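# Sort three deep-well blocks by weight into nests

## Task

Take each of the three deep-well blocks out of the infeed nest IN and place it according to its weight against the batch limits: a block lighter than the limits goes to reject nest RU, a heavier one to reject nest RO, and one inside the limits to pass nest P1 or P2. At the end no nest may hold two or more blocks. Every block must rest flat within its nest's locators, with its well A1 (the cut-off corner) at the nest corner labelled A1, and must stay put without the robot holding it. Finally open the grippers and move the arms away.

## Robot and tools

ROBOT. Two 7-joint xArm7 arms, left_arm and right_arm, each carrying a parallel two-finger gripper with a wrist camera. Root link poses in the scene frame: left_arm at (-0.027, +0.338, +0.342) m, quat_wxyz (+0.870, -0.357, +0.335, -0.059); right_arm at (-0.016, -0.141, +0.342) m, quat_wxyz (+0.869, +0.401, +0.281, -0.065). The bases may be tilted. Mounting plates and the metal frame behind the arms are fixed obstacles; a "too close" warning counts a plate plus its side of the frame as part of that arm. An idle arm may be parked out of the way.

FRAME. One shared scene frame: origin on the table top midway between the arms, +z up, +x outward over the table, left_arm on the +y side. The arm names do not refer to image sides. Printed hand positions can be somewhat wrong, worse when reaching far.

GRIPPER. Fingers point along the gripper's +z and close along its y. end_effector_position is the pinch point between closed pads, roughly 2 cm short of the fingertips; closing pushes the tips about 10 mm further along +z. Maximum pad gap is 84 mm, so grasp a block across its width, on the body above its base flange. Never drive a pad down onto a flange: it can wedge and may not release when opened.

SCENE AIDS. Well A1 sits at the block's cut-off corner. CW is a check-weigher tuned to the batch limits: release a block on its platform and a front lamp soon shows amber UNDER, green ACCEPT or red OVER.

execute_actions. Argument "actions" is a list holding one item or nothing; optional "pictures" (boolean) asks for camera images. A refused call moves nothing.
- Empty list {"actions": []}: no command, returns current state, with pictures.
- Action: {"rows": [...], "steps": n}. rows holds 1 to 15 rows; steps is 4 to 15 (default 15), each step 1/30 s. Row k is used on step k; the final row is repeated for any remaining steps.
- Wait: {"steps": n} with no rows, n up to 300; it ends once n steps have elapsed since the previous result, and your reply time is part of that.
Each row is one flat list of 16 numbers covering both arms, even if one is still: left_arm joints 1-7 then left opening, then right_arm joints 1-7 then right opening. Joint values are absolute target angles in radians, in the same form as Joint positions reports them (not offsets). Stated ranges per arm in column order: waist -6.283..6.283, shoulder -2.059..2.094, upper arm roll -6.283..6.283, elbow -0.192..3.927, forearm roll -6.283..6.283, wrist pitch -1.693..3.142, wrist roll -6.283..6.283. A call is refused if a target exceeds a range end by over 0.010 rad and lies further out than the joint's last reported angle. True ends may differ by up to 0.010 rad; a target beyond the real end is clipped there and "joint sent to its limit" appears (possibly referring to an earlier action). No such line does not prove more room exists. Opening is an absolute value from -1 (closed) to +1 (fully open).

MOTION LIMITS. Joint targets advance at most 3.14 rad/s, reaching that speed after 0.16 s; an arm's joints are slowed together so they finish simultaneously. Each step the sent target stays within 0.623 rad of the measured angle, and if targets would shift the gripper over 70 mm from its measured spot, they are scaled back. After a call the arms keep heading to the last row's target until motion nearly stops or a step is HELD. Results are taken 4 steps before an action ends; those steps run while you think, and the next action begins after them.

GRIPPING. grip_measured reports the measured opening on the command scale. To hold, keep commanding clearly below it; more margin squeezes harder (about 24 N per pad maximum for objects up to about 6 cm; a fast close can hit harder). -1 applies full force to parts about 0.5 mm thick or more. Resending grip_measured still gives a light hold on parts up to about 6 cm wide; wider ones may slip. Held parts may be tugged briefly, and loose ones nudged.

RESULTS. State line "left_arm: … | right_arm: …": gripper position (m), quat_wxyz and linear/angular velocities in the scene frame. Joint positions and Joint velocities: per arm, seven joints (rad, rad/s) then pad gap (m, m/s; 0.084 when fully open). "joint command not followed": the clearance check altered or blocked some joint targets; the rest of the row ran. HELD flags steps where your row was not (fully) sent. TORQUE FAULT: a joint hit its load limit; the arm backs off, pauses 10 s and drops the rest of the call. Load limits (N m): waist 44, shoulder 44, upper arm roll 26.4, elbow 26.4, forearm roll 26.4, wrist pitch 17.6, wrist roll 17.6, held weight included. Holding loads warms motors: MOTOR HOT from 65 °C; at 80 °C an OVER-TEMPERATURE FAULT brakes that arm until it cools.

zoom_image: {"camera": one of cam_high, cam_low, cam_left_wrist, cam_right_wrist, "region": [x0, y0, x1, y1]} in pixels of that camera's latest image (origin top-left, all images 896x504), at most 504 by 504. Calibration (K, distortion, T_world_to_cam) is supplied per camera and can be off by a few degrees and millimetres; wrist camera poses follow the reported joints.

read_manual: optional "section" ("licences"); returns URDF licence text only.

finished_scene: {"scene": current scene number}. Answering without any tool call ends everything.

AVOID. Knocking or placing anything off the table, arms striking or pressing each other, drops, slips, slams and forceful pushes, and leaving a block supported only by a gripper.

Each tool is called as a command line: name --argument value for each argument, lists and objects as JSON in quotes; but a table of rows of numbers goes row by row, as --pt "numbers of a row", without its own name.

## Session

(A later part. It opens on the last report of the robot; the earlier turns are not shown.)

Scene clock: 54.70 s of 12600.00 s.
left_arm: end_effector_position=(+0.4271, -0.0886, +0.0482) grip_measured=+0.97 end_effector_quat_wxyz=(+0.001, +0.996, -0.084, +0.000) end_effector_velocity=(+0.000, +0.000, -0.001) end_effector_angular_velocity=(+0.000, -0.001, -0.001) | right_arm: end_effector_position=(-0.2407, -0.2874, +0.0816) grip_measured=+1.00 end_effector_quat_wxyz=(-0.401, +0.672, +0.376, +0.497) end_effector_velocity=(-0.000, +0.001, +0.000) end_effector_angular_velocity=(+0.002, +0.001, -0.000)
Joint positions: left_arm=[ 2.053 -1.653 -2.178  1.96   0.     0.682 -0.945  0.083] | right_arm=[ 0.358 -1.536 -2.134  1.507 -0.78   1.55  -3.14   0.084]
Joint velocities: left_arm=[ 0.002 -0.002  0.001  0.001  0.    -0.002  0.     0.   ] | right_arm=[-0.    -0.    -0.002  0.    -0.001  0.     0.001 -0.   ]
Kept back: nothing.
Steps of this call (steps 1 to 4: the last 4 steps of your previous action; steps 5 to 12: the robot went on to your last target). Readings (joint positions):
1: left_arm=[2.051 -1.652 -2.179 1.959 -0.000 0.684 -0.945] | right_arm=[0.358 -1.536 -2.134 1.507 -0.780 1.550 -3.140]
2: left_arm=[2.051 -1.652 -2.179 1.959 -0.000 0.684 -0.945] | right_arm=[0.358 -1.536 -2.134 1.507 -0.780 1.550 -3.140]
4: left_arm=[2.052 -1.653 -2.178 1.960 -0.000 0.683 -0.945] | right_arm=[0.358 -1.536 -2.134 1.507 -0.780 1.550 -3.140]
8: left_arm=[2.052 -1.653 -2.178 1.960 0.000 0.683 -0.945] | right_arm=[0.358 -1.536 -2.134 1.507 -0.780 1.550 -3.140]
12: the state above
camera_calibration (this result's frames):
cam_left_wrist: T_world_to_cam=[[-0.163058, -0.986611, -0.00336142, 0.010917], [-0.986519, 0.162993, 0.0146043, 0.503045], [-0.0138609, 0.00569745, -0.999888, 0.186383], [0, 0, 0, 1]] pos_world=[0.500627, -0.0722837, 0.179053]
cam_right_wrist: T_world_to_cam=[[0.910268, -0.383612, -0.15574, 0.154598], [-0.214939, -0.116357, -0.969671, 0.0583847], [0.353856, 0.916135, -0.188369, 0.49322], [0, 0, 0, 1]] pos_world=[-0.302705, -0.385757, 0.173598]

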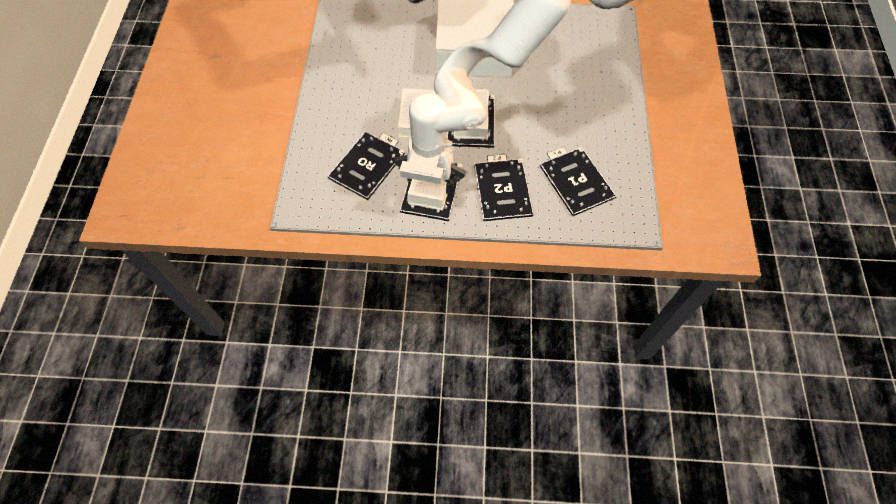

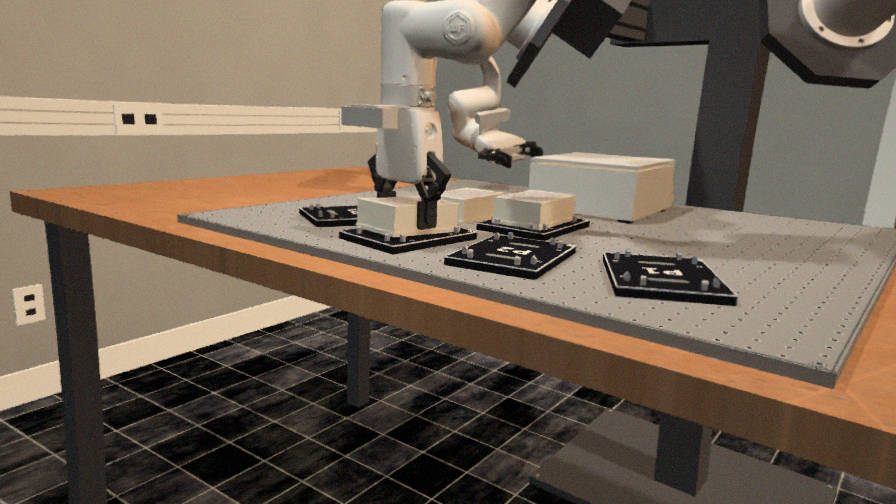

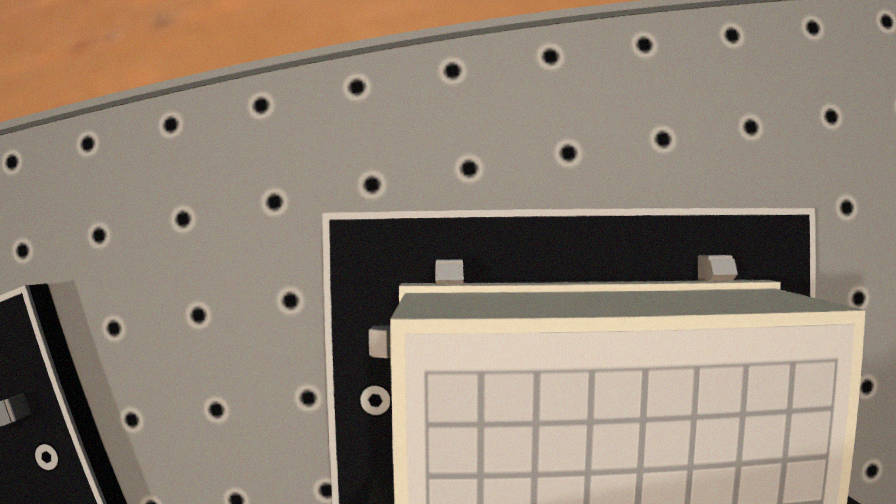

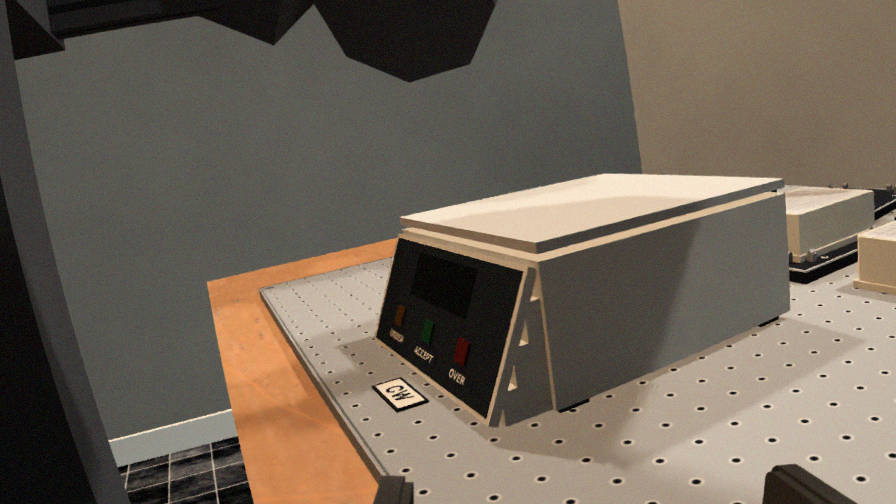

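execute_actions --actions '[{"rows":[[2.046,-1.649,-2.179,1.952,0,0.684,-0.945,0.5,0.358,-1.536,-2.134,1.507,-0.78,1.55,-3.14,1],[2.046,-1.649,-2.179,1.952,0,0.684,-0.945,0.5,0.358,-1.536,-2.134,1.507,-0.78,1.55,-3.14,1],[2.039,-1.6445,-2.1795,1.9455,0,0.686,-0.945,0.5,0.358,-1.536,-2.134,1.507,-0.78,1.55,-3.14,1],[2.039,-1.6445,-2.1795,1.9455,0,0.686,-0.945,0.5,0.358,-1.536,-2.134,1.507,-0.78,1.55,-3.14,1],[2.039,-1.6445,-2.1795,1.9455,0,0.686,-0.945,0.5,0.358,-1.536,-2.134,1.507,-0.78,1.55,-3.14,1],[2.0323,-1.6435,-2.181,1.9335,0,0.680,-0.948,0.5,0.358,-1.536,-2.134,1.507,-0.78,1.55,-3.14,1],[2.0323,-1.6435,-2.181,1.9335,0,0.680,-0.948,0.5,0.358,-1.536,-2.134,1.507,-0.78,1.55,-3.14,1],[2.0323,-1.6435,-2.181,1.9335,0,0.680,-0.948,0.5,0.358,-1.536,-2.134,1.507,-0.78,1.55,-3.14,1],[2.0323,-1.6435,-2.181,1.9335,0,0.680,-0.948,0.5,0.358,-1.536,-2.134,1.507,-0.78,1.55,-3.14,1],[2.0393,-1.648,-2.1805,1.940,0,0.678,-0.948,0.5,0.358,-1.536,-2.134,1.507,-0.78,1.55,-3.14,1]]}]'

execute_actions --actions '[{"steps":12}]' --pictures true

zoom_image --camera "cam_low" --region '[320, 170, 500, 270]'

Scene clock: 55.63 s of 12600.00 s.
left_arm: end_effector_position=(+0.4247, -0.0880, +0.0529) grip_measured=+0.97 end_effector_quat_wxyz=(+0.000, +0.996, -0.084, +0.001) end_effector_velocity=(+0.004, +0.001, -0.025) end_effector_angular_velocity=(-0.003, +0.001, +0.009) | right_arm: end_effector_position=(-0.2407, -0.2874, +0.0816) grip_measured=+1.00 end_effector_quat_wxyz=(-0.401, +0.672, +0.376, +0.497) end_effector_velocity=(-0.001, +0.001, +0.001) end_effector_angular_velocity=(+0.001, +0.002, -0.000)
Joint positions: left_arm=[ 2.035 -1.645 -2.18   1.937  0.     0.679 -0.948  0.083] | right_arm=[ 0.358 -1.536 -2.134  1.507 -0.78   1.55  -3.14   0.084]
Joint velocities: left_arm=[ 0.065 -0.037  0.006  0.063 -0.001 -0.013 -0.001  0.   ] | right_arm=[-0.001  0.    -0.001  0.    -0.001  0.     0.     0.   ]
Steps of this call (steps 1 to 15: the robot went on to your last target; steps 16 to 17: nothing new was sent; steps 18 to 28: the first 11 steps of this action). Readings (joint positions):
18: left_arm=[2.054 -1.654 -2.179 1.959 -0.000 0.681 -0.945] | right_arm=[0.358 -1.536 -2.134 1.507 -0.780 1.550 -3.140]
19: left_arm=[2.052 -1.653 -2.179 1.956 -0.000 0.681 -0.945] | right_arm=[0.358 -1.536 -2.134 1.507 -0.780 1.550 -3.140]
21: left_arm=[2.046 -1.649 -2.180 1.950 -0.000 0.683 -0.945] | right_arm=[0.358 -1.536 -2.134 1.507 -0.780 1.550 -3.140]
25: left_arm=[2.035 -1.644 -2.180 1.937 0.000 0.681 -0.947] | right_arm=[0.358 -1.536 -2.134 1.507 -0.780 1.550 -3.140]
28: the state above

Scene clock: 56.03 s of 12600.00 s.
left_arm: end_effector_position=(+0.4247, -0.0879, +0.0512) grip_measured=+0.97 end_effector_quat_wxyz=(+0.000, +0.996, -0.084, +0.000) end_effector_velocity=(+0.000, -0.001, -0.000) end_effector_angular_velocity=(-0.002, -0.001, +0.001) | right_arm: end_effector_position=(-0.2407, -0.2874, +0.0816) grip_measured=+1.00 end_effector_quat_wxyz=(-0.401, +0.672, +0.376, +0.497) end_effector_velocity=(+0.000, -0.000, -0.000) end_effector_angular_velocity=(-0.001, -0.001, -0.000)
Joint positions: left_arm=[ 2.039 -1.648 -2.18   1.94   0.     0.678 -0.948  0.083] | right_arm=[ 0.358 -1.536 -2.134  1.507 -0.78   1.55  -3.14   0.084]
Joint velocities: left_arm=[ 0.001 -0.    -0.     0.001 -0.    -0.002 -0.     0.   ] | right_arm=[ 0.     0.     0.    -0.     0.001  0.    -0.001  0.   ]
Kept back: nothing.
Steps of this call (steps 1 to 4: the last 4 steps of your previous action; steps 5 to 12: the robot went on to your last target). Readings (joint positions):
1: left_arm=[2.037 -1.646 -2.180 1.939 0.000 0.679 -0.948] | right_arm=[0.358 -1.536 -2.134 1.507 -0.780 1.550 -3.140]
2: left_arm=[2.038 -1.647 -2.180 1.940 0.000 0.678 -0.948] | right_arm=[0.358 -1.536 -2.134 1.507 -0.780 1.550 -3.140]
4: left_arm=[2.039 -1.647 -2.180 1.941 0.000 0.678 -0.948] | right_arm=[0.358 -1.536 -2.134 1.507 -0.780 1.550 -3.140]
8: left_arm=[2.039 -1.647 -2.180 1.941 0.000 0.678 -0.948] | right_arm=[0.358 -1.536 -2.134 1.507 -0.780 1.550 -3.140]
12: the state above
camera_calibration (this result's frames):
cam_left_wrist: T_world_to_cam=[[-0.163236, -0.986579, -0.00390694, 0.0113469], [-0.98649, 0.163163, 0.0146737, 0.500473], [-0.0138393, 0.00624944, -0.999885, 0.189302], [0, 0, 0, 1]] pos_world=[0.498184, -0.0716473, 0.181981]
cam_right_wrist: T_world_to_cam=[[0.910268, -0.383612, -0.155739, 0.154598], [-0.214939, -0.116357, -0.969671, 0.0583846], [0.353856, 0.916135, -0.188369, 0.49322], [0, 0, 0, 1]] pos_world=[-0.302705, -0.385757, 0.173598]

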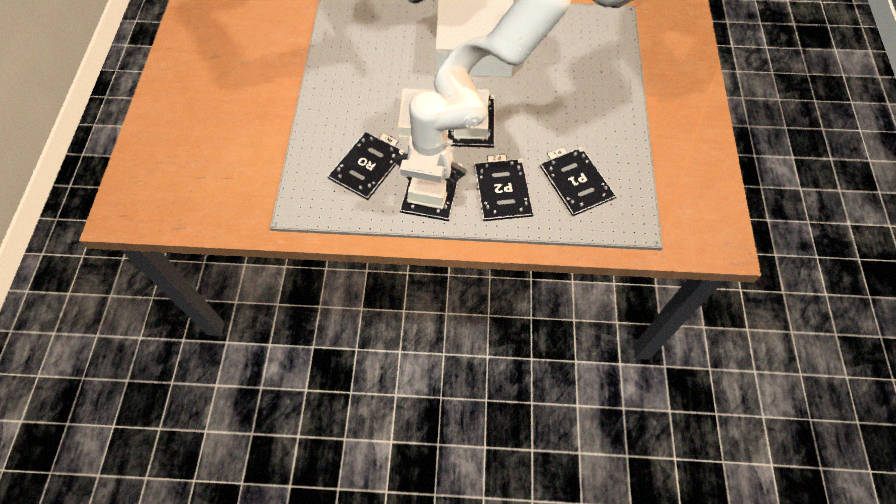

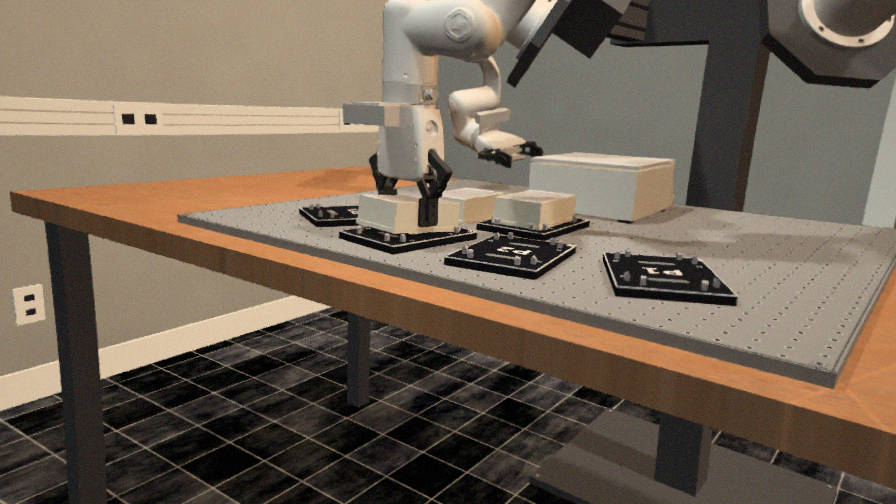

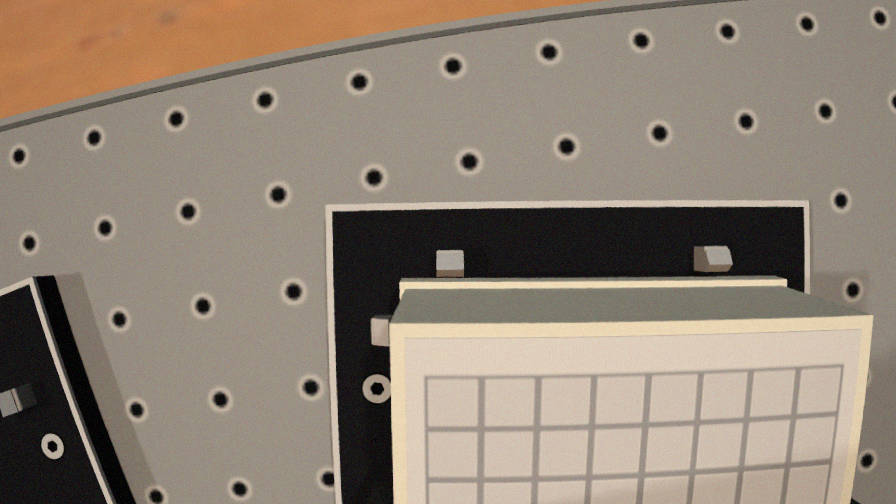

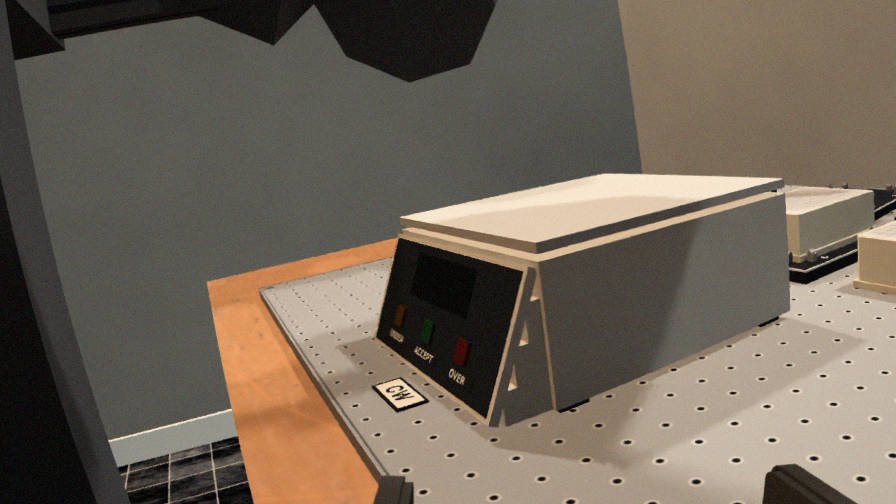

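Region (320, 170, 500, 270) of cam_low's 896x504 image, scaled by 2.800, with more detail than that image has.

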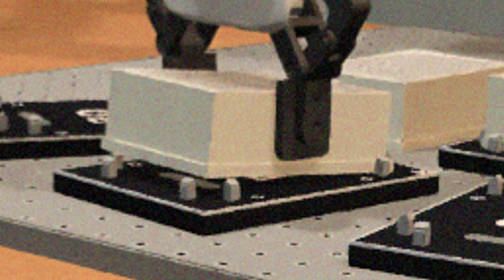

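execute_actions --actions '[{"rows":[[2.0393,-1.648,-2.1805,1.940,0,0.678,-0.948,1,0.358,-1.536,-2.134,1.507,-0.78,1.55,-3.14,1]]}]'

execute_actions --actions '[{"steps":10}]' --pictures true

zoom_image --camera "cam_low" --region '[320, 170, 500, 270]'

Scene clock: 57.77 s of 12600.00 s.
left_arm: end_effector_position=(+0.4213, -0.0863, +0.0483) grip_measured=+1.00 end_effector_quat_wxyz=(-0.002, +0.996, -0.085, -0.003) end_effector_velocity=(+0.001, -0.001, +0.002) end_effector_angular_velocity=(-0.002, -0.002, +0.002) | right_arm: end_effector_position=(-0.2407, -0.2874, +0.0816) grip_measured=+1.00 end_effector_quat_wxyz=(-0.401, +0.672, +0.376, +0.497) end_effector_velocity=(-0.000, +0.000, +0.000) end_effector_angular_velocity=(+0.001, +0.000, +0.000)
Joint positions: left_arm=[ 2.04  -1.65  -2.183  1.938 -0.     0.68  -0.948  0.084] | right_arm=[ 0.358 -1.536 -2.134  1.507 -0.78   1.55  -3.14   0.084]
Joint velocities: left_arm=[-0.001  0.002  0.001  0.001  0.     0.    -0.001  0.   ] | right_arm=[-0.    -0.    -0.001  0.    -0.001  0.    -0.     0.   ]
Steps of this call (steps 1 to 15: the robot went on to your last target; steps 16 to 41: nothing new was sent; steps 42 to 52: the first 11 steps of this action). Readings (joint positions):
42: left_arm=[2.039 -1.648 -2.180 1.940 0.000 0.678 -0.948] | right_arm=[0.358 -1.536 -2.134 1.507 -0.780 1.550 -3.140]
43: left_arm=[2.039 -1.648 -2.180 1.940 0.000 0.678 -0.948] | right_arm=[0.358 -1.536 -2.134 1.507 -0.780 1.550 -3.140]
45: left_arm=[2.040 -1.649 -2.182 1.938 -0.000 0.680 -0.948] | right_arm=[0.358 -1.536 -2.134 1.507 -0.780 1.550 -3.140]
49: left_arm=[2.040 -1.651 -2.184 1.937 -0.000 0.680 -0.948] | right_arm=[0.358 -1.536 -2.134 1.507 -0.780 1.550 -3.140]
52: the state above

Scene clock: 58.10 s of 12600.00 s.
left_arm: end_effector_position=(+0.4249, -0.0872, +0.0506) grip_measured=+1.00 end_effector_quat_wxyz=(-0.000, +0.996, -0.084, +0.000) end_effector_velocity=(+0.001, -0.003, +0.002) end_effector_angular_velocity=(-0.007, -0.003, -0.000) | right_arm: end_effector_position=(-0.2407, -0.2874, +0.0816) grip_measured=+1.00 end_effector_quat_wxyz=(-0.401, +0.672, +0.376, +0.497) end_effector_velocity=(+0.000, -0.000, -0.000) end_effector_angular_velocity=(-0.001, -0.001, -0.001)
Joint positions: left_arm=[ 2.04  -1.648 -2.179  1.94   0.     0.678 -0.948  0.084] | right_arm=[ 0.358 -1.536 -2.134  1.507 -0.78   1.55  -3.14   0.084]
Joint velocities: left_arm=[-0.002  0.    -0.     0.003 -0.    -0.003 -0.     0.   ] | right_arm=[ 0.    -0.     0.    -0.     0.001 -0.001 -0.     0.   ]
Kept back: nothing.
Steps of this call (steps 1 to 4: the last 4 steps of your previous action; steps 5 to 10: the robot went on to your last target). Readings (joint positions):
1: left_arm=[2.040 -1.650 -2.183 1.938 -0.000 0.680 -0.948] | right_arm=[0.358 -1.536 -2.134 1.507 -0.780 1.550 -3.140]
2: left_arm=[2.040 -1.650 -2.182 1.938 -0.000 0.680 -0.948] | right_arm=[0.358 -1.536 -2.134 1.507 -0.780 1.550 -3.140]
4: left_arm=[2.040 -1.649 -2.181 1.938 -0.000 0.679 -0.948] | right_arm=[0.358 -1.536 -2.134 1.507 -0.780 1.550 -3.140]
8: left_arm=[2.040 -1.648 -2.180 1.940 0.000 0.678 -0.948] | right_arm=[0.358 -1.536 -2.134 1.507 -0.780 1.550 -3.140]
10: the state above
camera_calibration (this result's frames):
cam_left_wrist: T_world_to_cam=[[-0.162962, -0.986618, -0.00535184, 0.0120071], [-0.986533, 0.162867, 0.0150407, 0.500508], [-0.0139678, 0.00773085, -0.999873, 0.188952], [0, 0, 0, 1]] pos_world=[0.498363, -0.0711305, 0.181464]
cam_right_wrist: T_world_to_cam=[[0.910268, -0.383612, -0.15574, 0.154598], [-0.214939, -0.116357, -0.969671, 0.0583846], [0.353856, 0.916135, -0.188369, 0.49322], [0, 0, 0, 1]] pos_world=[-0.302705, -0.385757, 0.173598]

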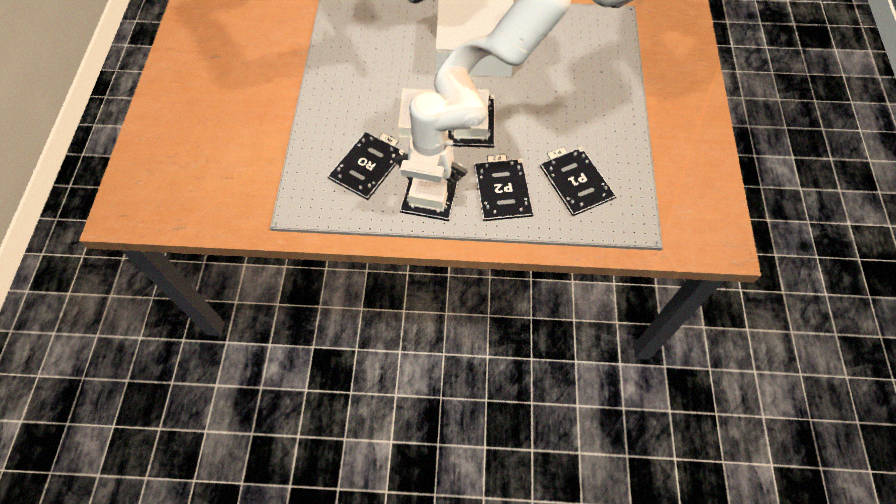

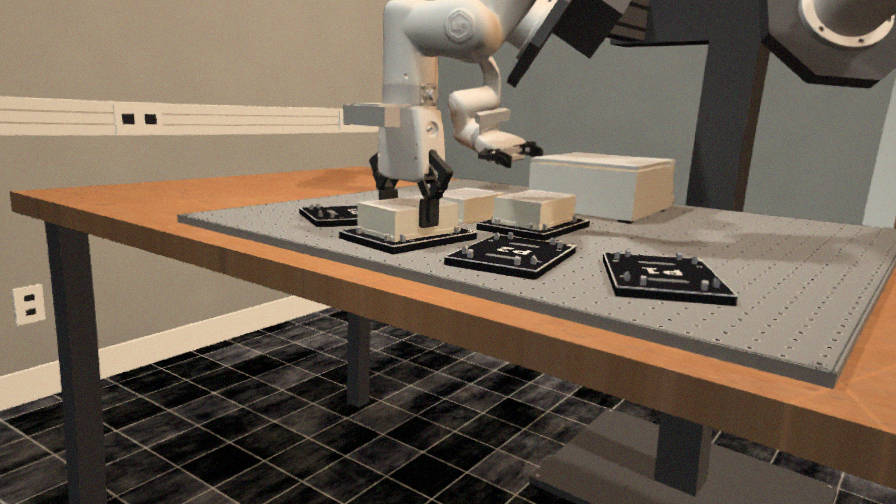

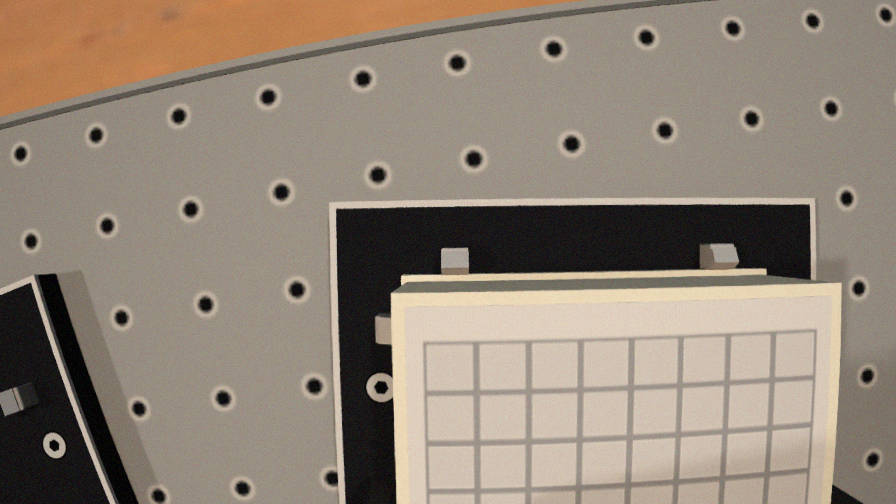

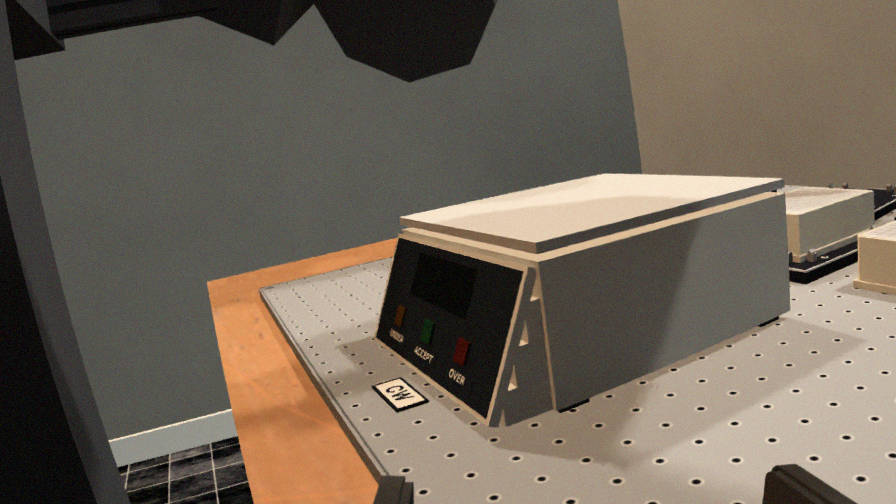

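Region (320, 170, 500, 270) of cam_low's 896x504 image, scaled by 2.800, with more detail than that image has.

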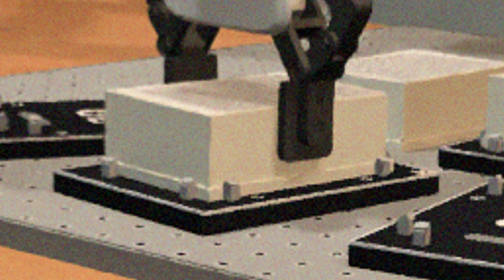

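execute_actions --actions '[{"rows":[[2.025,-1.638,-2.1815,1.9265,0,0.6815,-0.948,1,0.358,-1.536,-2.134,1.507,-0.78,1.55,-3.14,1],[2.025,-1.638,-2.1815,1.9265,0,0.6815,-0.948,1,0.358,-1.536,-2.134,1.507,-0.78,1.55,-3.14,1],[2.011,-1.629,-2.182,1.913,0,0.685,-0.948,1,0.358,-1.536,-2.134,1.507,-0.78,1.55,-3.14,1],[2.011,-1.629,-2.182,1.913,0,0.685,-0.948,1,0.358,-1.536,-2.134,1.507,-0.78,1.55,-3.14,1],[1.997,-1.618,-2.183,1.899,0,0.689,-0.948,1,0.358,-1.536,-2.134,1.507,-0.78,1.55,-3.14,1],[1.997,-1.618,-2.183,1.899,0,0.689,-0.948,1,0.358,-1.536,-2.134,1.507,-0.78,1.55,-3.14,1],[1.982,-1.608,-2.184,1.8855,0,0.6936,-0.948,1,0.358,-1.536,-2.134,1.507,-0.78,1.55,-3.14,1],[1.982,-1.608,-2.184,1.8855,0,0.6936,-0.948,1,0.358,-1.536,-2.134,1.507,-0.78,1.55,-3.14,1],[1.95,-1.585,-2.185,1.855,0,0.703,-0.948,1,0.358,-1.536,-2.134,1.507,-0.78,1.55,-3.14,1],[1.95,-1.585,-2.185,1.855,0,0.703,-0.948,1,0.358,-1.536,-2.134,1.507,-0.78,1.55,-3.14,1],[1.89,-1.545,-2.185,1.81,0,0.725,-0.948,1,0.358,-1.536,-2.134,1.507,-0.78,1.55,-3.14,1]]}]'

execute_actions --actions '[{"rows":[[1.436,-1.477,-2.3595,1.052,0,0.365,-1.428,1,0.358,-1.536,-2.134,1.507,-0.78,1.55,-3.14,1]]}]'

execute_actions --actions '[{"steps":14}]'

execute_actions --actions '[{"rows":[[1.5193,-1.5612,-2.364,1.099,0,0.2934,-1.428,1,0.358,-1.536,-2.134,1.507,-0.78,1.55,-3.14,1]]}]'

execute_actions --actions '[{"rows":[[1.53,-1.572,-2.364,1.1065,0,0.285,-1.428,1,0.358,-1.536,-2.134,1.507,-0.78,1.55,-3.14,1],[1.53,-1.572,-2.364,1.1065,0,0.285,-1.428,1,0.358,-1.536,-2.134,1.507,-0.78,1.55,-3.14,1],[1.541,-1.5835,-2.364,1.114,0,0.277,-1.428,1,0.358,-1.536,-2.134,1.507,-0.78,1.55,-3.14,1],[1.541,-1.5835,-2.364,1.114,0,0.277,-1.428,1,0.358,-1.536,-2.134,1.507,-0.78,1.55,-3.14,1],[1.552,-1.595,-2.364,1.1215,0,0.269,-1.428,1,0.358,-1.536,-2.134,1.507,-0.78,1.55,-3.14,1],[1.552,-1.595,-2.364,1.1215,0,0.269,-1.428,1,0.358,-1.536,-2.134,1.507,-0.78,1.55,-3.14,1],[1.563,-1.606,-2.3635,1.1295,0,0.2617,-1.428,1,0.358,-1.536,-2.134,1.507,-0.78,1.55,-3.14,1]]}]' --pictures true

Scene clock: 59.73 s of 12600.00 s.
left_arm: end_effector_position=(+0.4233, -0.0860, +0.0832) grip_measured=+1.00 end_effector_quat_wxyz=(-0.001, +0.996, -0.084, -0.001) end_effector_velocity=(-0.009, +0.013, +0.188) end_effector_angular_velocity=(+0.018, +0.011, -0.002) | right_arm: end_effector_position=(-0.2407, -0.2874, +0.0816) grip_measured=+1.00 end_effector_quat_wxyz=(-0.401, +0.672, +0.376, +0.497) end_effector_velocity=(+0.000, -0.000, -0.000) end_effector_angular_velocity=(-0.000, +0.001, -0.000)
Joint positions: left_arm=[ 1.962 -1.594 -2.184  1.864  0.     0.7   -0.948  0.084] | right_arm=[ 0.358 -1.536 -2.134  1.507 -0.78   1.55  -3.14   0.084]
Joint velocities: left_arm=[-0.441  0.309 -0.013 -0.417  0.     0.142  0.    -0.   ] | right_arm=[ 0.     0.     0.     0.     0.001 -0.     0.001  0.   ]
Steps of this call (steps 1 to 15: the robot went on to your last target; steps 16 to 38: nothing new was sent; steps 39 to 49: the first 11 steps of this action). Readings (joint positions):
39: left_arm=[2.039 -1.648 -2.181 1.939 0.000 0.678 -0.948] | right_arm=[0.358 -1.536 -2.134 1.507 -0.780 1.550 -3.140]
40: left_arm=[2.035 -1.645 -2.181 1.934 -0.000 0.679 -0.948] | right_arm=[0.358 -1.536 -2.134 1.507 -0.780 1.550 -3.140]
42: left_arm=[2.022 -1.637 -2.182 1.923 -0.000 0.682 -0.948] | right_arm=[0.358 -1.536 -2.134 1.507 -0.780 1.550 -3.140]
46: left_arm=[1.993 -1.616 -2.183 1.897 0.000 0.690 -0.948] | right_arm=[0.358 -1.536 -2.134 1.507 -0.780 1.550 -3.140]
49: the state above

Scene clock: 60.23 s of 12600.00 s.
left_arm: end_effector_position=(+0.2834, -0.0606, +0.1330) grip_measured=+1.00 end_effector_quat_wxyz=(+0.014, +0.999, -0.029, -0.005) end_effector_velocity=(-0.440, +0.283, -0.030) end_effector_angular_velocity=(+0.179, +0.031, +0.306) | right_arm: end_effector_position=(-0.2407, -0.2874, +0.0816) grip_measured=+1.00 end_effector_quat_wxyz=(-0.401, +0.672, +0.376, +0.497) end_effector_velocity=(+0.000, +0.000, -0.000) end_effector_angular_velocity=(+0.001, -0.000, +0.000)
Joint positions: left_arm=[ 1.604 -1.503 -2.296  1.351  0.     0.498 -1.25   0.084] | right_arm=[ 0.358 -1.536 -2.134  1.507 -0.78   1.55  -3.14   0.084]
Joint velocities: left_arm=[-0.887  0.121 -0.341 -1.618 -0.    -0.7   -0.946 -0.   ] | right_arm=[ 0.001  0.    -0.001  0.     0.    -0.    -0.     0.   ]
Steps of this call (steps 1 to 4: the last 4 steps of your previous action; steps 5 to 15: the first 11 steps of this action). Readings (joint positions):
5: left_arm=[1.886 -1.542 -2.185 1.817 0.000 0.721 -0.949] | right_arm=[0.358 -1.536 -2.134 1.507 -0.780 1.550 -3.140]
6: left_arm=[1.879 -1.540 -2.187 1.806 0.000 0.715 -0.958] | right_arm=[0.358 -1.536 -2.134 1.507 -0.780 1.550 -3.140]
8: left_arm=[1.833 -1.532 -2.201 1.727 0.000 0.672 -1.015] | right_arm=[0.358 -1.536 -2.134 1.507 -0.780 1.550 -3.140]
12: left_arm=[1.692 -1.516 -2.263 1.516 0.000 0.568 -1.154] | right_arm=[0.358 -1.536 -2.134 1.507 -0.780 1.550 -3.140]
15: the state above

Scene clock: 60.70 s of 12600.00 s.
left_arm: end_effector_position=(+0.2121, +0.0003, +0.1308) grip_measured=+1.00 end_effector_quat_wxyz=(+0.001, +1.000, +0.001, +0.000) end_effector_velocity=(-0.012, +0.006, -0.003) end_effector_angular_velocity=(+0.013, +0.008, -0.017) | right_arm: end_effector_position=(-0.2407, -0.2874, +0.0816) grip_measured=+1.00 end_effector_quat_wxyz=(-0.401, +0.672, +0.376, +0.497) end_effector_velocity=(+0.000, -0.000, -0.000) end_effector_angular_velocity=(-0.000, -0.001, +0.000)
Joint positions: left_arm=[ 1.437 -1.476 -2.357  1.054 -0.     0.365 -1.428  0.084] | right_arm=[ 0.358 -1.536 -2.134  1.507 -0.78   1.55  -3.14   0.084]
Joint velocities: left_arm=[-0.005 -0.004 -0.018 -0.013  0.001  0.002 -0.002 -0.   ] | right_arm=[ 0.001 -0.     0.001 -0.     0.     0.     0.001 -0.   ]
Kept back: nothing.
Steps of this call (steps 1 to 4: the last 4 steps of your previous action; steps 5 to 14: the robot went on to your last target). Readings (joint positions):
1: left_arm=[1.574 -1.499 -2.308 1.298 0.000 0.474 -1.281] | right_arm=[0.358 -1.536 -2.134 1.507 -0.780 1.550 -3.140]
2: left_arm=[1.544 -1.495 -2.319 1.244 0.000 0.451 -1.313] | right_arm=[0.358 -1.536 -2.134 1.507 -0.780 1.550 -3.140]
4: left_arm=[1.486 -1.486 -2.342 1.141 0.000 0.405 -1.374] | right_arm=[0.358 -1.536 -2.134 1.507 -0.780 1.550 -3.140]
8: left_arm=[1.438 -1.479 -2.361 1.054 0.000 0.368 -1.425] | right_arm=[0.358 -1.536 -2.134 1.507 -0.780 1.550 -3.140]
14: the state above

Scene clock: 61.07 s of 12600.00 s.
left_arm: end_effector_position=(+0.2106, -0.0000, +0.0901) grip_measured=+1.00 end_effector_quat_wxyz=(+0.001, +1.000, -0.000, -0.000) end_effector_velocity=(+0.004, -0.034, +0.027) end_effector_angular_velocity=(-0.078, -0.012, -0.002) | right_arm: end_effector_position=(-0.2407, -0.2874, +0.0816) grip_measured=+1.00 end_effector_quat_wxyz=(-0.401, +0.672, +0.376, +0.497) end_effector_velocity=(-0.000, -0.000, -0.000) end_effector_angular_velocity=(+0.000, +0.001, +0.002)
Joint positions: left_arm=[ 1.519 -1.56  -2.364  1.1    0.     0.293 -1.428  0.084] | right_arm=[ 0.358 -1.536 -2.134  1.507 -0.78   1.55  -3.14   0.084]
Joint velocities: left_arm=[-0.027  0.025 -0.     0.03   0.    -0.012 -0.    -0.   ] | right_arm=[ 0.001 -0.     0.     0.    -0.001 -0.001  0.001  0.   ]
Steps of this call (steps 1 to 11: the first 11 steps of this action). Readings (joint positions):
1: left_arm=[1.438 -1.477 -2.358 1.054 -0.000 0.364 -1.428] | right_arm=[0.358 -1.536 -2.134 1.507 -0.780 1.550 -3.140]
2: left_arm=[1.446 -1.485 -2.359 1.061 -0.000 0.355 -1.428] | right_arm=[0.358 -1.536 -2.134 1.507 -0.780 1.550 -3.140]
4: left_arm=[1.491 -1.532 -2.362 1.092 0.000 0.313 -1.428] | right_arm=[0.358 -1.536 -2.134 1.507 -0.780 1.550 -3.140]
8: left_arm=[1.523 -1.565 -2.364 1.093 -0.000 0.296 -1.428] | right_arm=[0.358 -1.536 -2.134 1.507 -0.780 1.550 -3.140]
11: the state above

Scene clock: 61.57 s of 12600.00 s.
left_arm: end_effector_position=(+0.2102, +0.0016, +0.0680) grip_measured=+1.00 end_effector_quat_wxyz=(-0.001, +1.000, -0.001, -0.000) end_effector_velocity=(+0.001, -0.001, -0.006) end_effector_angular_velocity=(-0.001, -0.002, -0.001) | right_arm: end_effector_position=(-0.2407, -0.2874, +0.0816) grip_measured=+1.00 end_effector_quat_wxyz=(-0.401, +0.672, +0.376, +0.497) end_effector_velocity=(-0.000, +0.000, -0.000) end_effector_angular_velocity=(-0.000, +0.002, -0.000)
Joint positions: left_arm=[ 1.563 -1.606 -2.364  1.129 -0.     0.262 -1.428  0.084] | right_arm=[ 0.358 -1.536 -2.134  1.507 -0.78   1.55  -3.14   0.084]
Joint velocities: left_arm=[ 0.013 -0.014  0.002  0.012  0.    -0.008  0.001 -0.   ] | right_arm=[-0.001 -0.    -0.     0.    -0.    -0.001  0.001  0.   ]
Steps of this call (steps 1 to 4: the last 4 steps of your previous action; steps 5 to 15: the first 11 steps of this action). Readings (joint positions):
5: left_arm=[1.519 -1.561 -2.364 1.100 -0.000 0.293 -1.428] | right_arm=[0.358 -1.536 -2.134 1.507 -0.780 1.550 -3.140]
6: left_arm=[1.522 -1.564 -2.364 1.103 -0.000 0.290 -1.428] | right_arm=[0.358 -1.536 -2.134 1.507 -0.780 1.550 -3.140]
8: left_arm=[1.532 -1.574 -2.364 1.109 0.000 0.283 -1.428] | right_arm=[0.358 -1.536 -2.134 1.507 -0.780 1.550 -3.140]
12: left_arm=[1.555 -1.598 -2.364 1.123 -0.000 0.268 -1.428] | right_arm=[0.358 -1.536 -2.134 1.507 -0.780 1.550 -3.140]
15: the state above
camera_calibration (this result's frames):
cam_left_wrist: T_world_to_cam=[[0.00267736, -0.999978, -0.00608363, 0.0299972], [-0.999865, -0.00277552, 0.0161842, 0.276989], [-0.0162008, 0.00603948, -0.999851, 0.203073], [0, 0, 0, 1]] pos_world=[0.280161, 0.0295389, 0.198743]
cam_right_wrist: T_world_to_cam=[[0.910268, -0.383612, -0.15574, 0.154598], [-0.214939, -0.116357, -0.969671, 0.0583847], [0.353856, 0.916135, -0.188369, 0.49322], [0, 0, 0, 1]] pos_world=[-0.302705, -0.385757, 0.173598]

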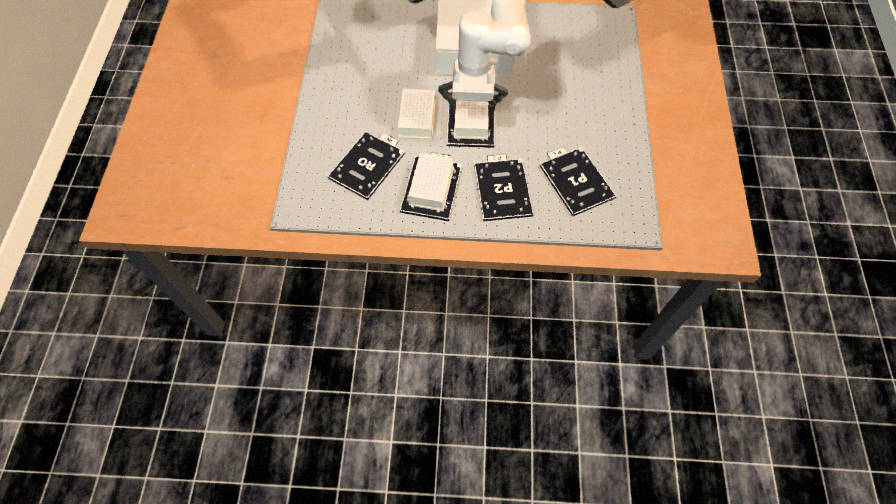

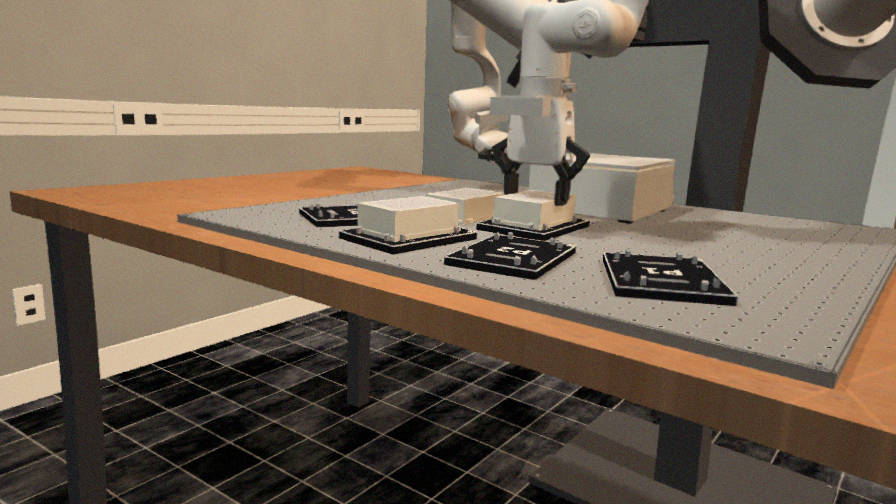

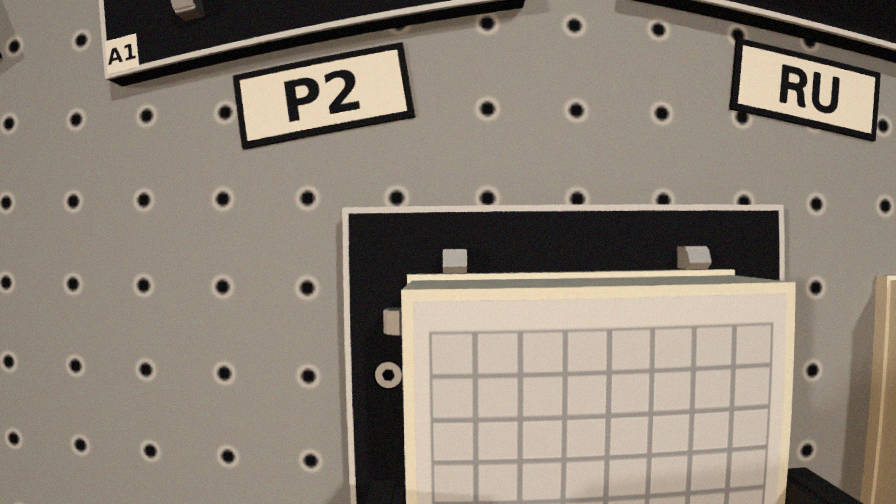

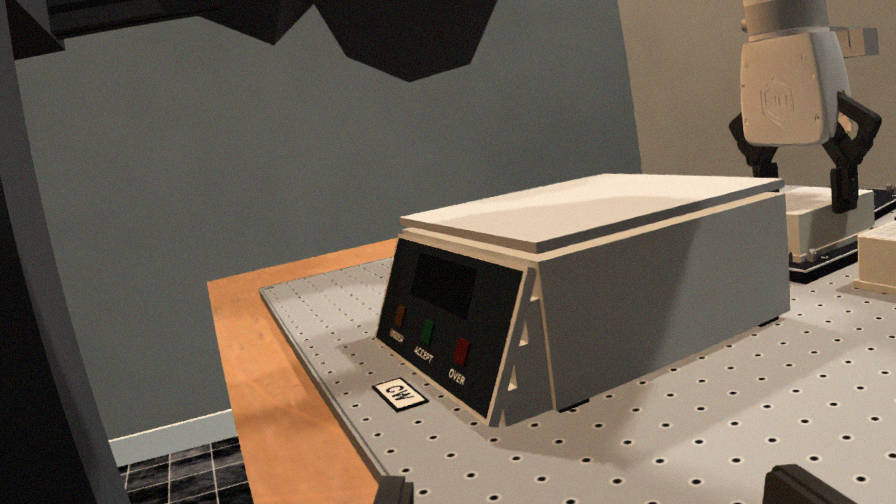

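execute_actions --actions '[]'

Scene clock: 62.50 s of 12600.00 s.
left_arm: end_effector_position=(+0.2103, +0.0012, +0.0681) grip_measured=+1.00 end_effector_quat_wxyz=(-0.000, +1.000, -0.001, -0.000) end_effector_velocity=(-0.001, +0.000, -0.000) end_effector_angular_velocity=(+0.001, +0.001, -0.001) | right_arm: end_effector_position=(-0.2407, -0.2874, +0.0816) grip_measured=+1.00 end_effector_quat_wxyz=(-0.401, +0.672, +0.376, +0.497) end_effector_velocity=(+0.000, -0.001, -0.000) end_effector_angular_velocity=(-0.001, -0.001, +0.000)
Joint positions: left_arm=[ 1.563 -1.606 -2.363  1.129  0.     0.262 -1.428  0.084] | right_arm=[ 0.358 -1.536 -2.134  1.507 -0.78   1.55  -3.14   0.084]
Joint velocities: left_arm=[-0.     0.    -0.001 -0.    -0.     0.001  0.     0.   ] | right_arm=[ 0.001  0.     0.001 -0.     0.001 -0.001  0.     0.   ]
Kept back: nothing.
Steps of this call (steps 1 to 4: the last 4 steps of your previous action; steps 5 to 15: the robot went on to your last target; steps 16 to 28: nothing new was sent). Readings (joint positions):
1: left_arm=[1.563 -1.606 -2.364 1.129 -0.000 0.262 -1.428] | right_arm=[0.358 -1.536 -2.134 1.507 -0.780 1.550 -3.140]
2: left_arm=[1.563 -1.606 -2.364 1.129 0.000 0.262 -1.428] | right_arm=[0.358 -1.536 -2.134 1.507 -0.780 1.550 -3.140]
4: left_arm=[1.563 -1.606 -2.363 1.129 0.000 0.262 -1.428] | right_arm=[0.358 -1.536 -2.134 1.507 -0.780 1.550 -3.140]
8: left_arm=[1.563 -1.606 -2.363 1.129 0.000 0.262 -1.428] | right_arm=[0.358 -1.536 -2.134 1.507 -0.780 1.550 -3.140]
28: the state above
All arms were judged still, so your last target was given up. Only a new action makes them travel on or press farther. Fingers that are still opening or closing keep moving.
camera_calibration (this result's frames):
cam_left_wrist: T_world_to_cam=[[0.00270231, -0.999983, -0.00520301, 0.0295416], [-0.999868, -0.00278518, 0.0159859, 0.277116], [-0.0160001, 0.00515913, -0.999859, 0.203138], [0, 0, 0, 1]] pos_world=[0.28025, 0.0292649, 0.198833]
cam_right_wrist: T_world_to_cam=[[0.910268, -0.383612, -0.15574, 0.154598], [-0.214939, -0.116357, -0.969671, 0.0583845], [0.353856, 0.916135, -0.188369, 0.49322], [0, 0, 0, 1]] pos_world=[-0.302705, -0.385757, 0.173598]

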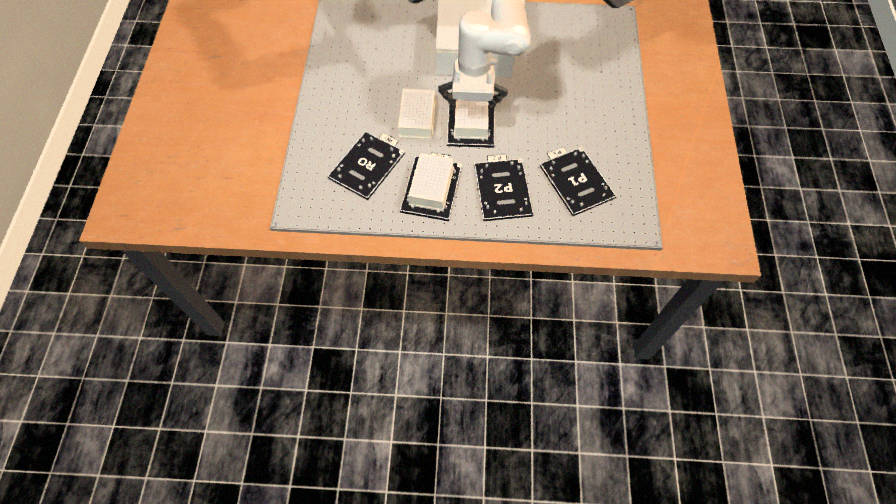

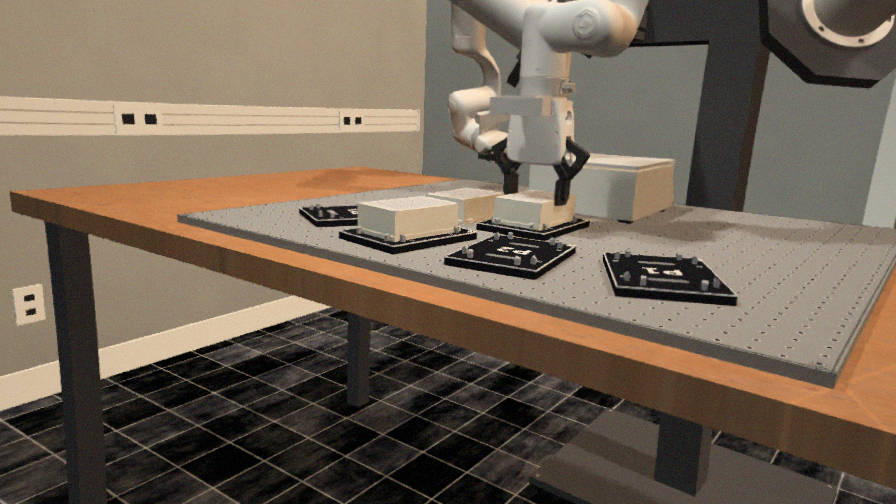

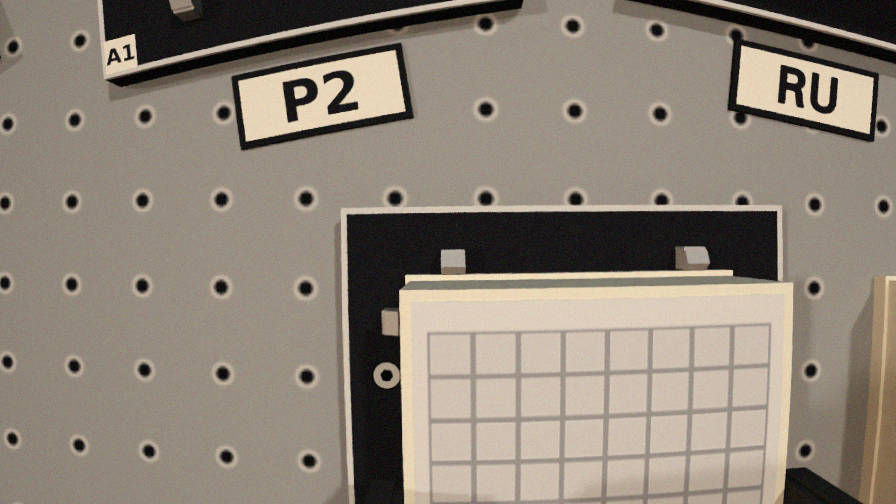

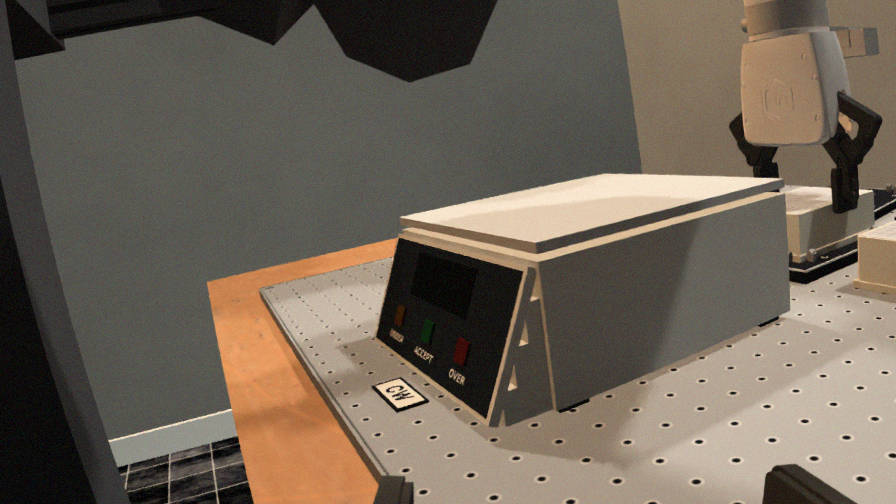

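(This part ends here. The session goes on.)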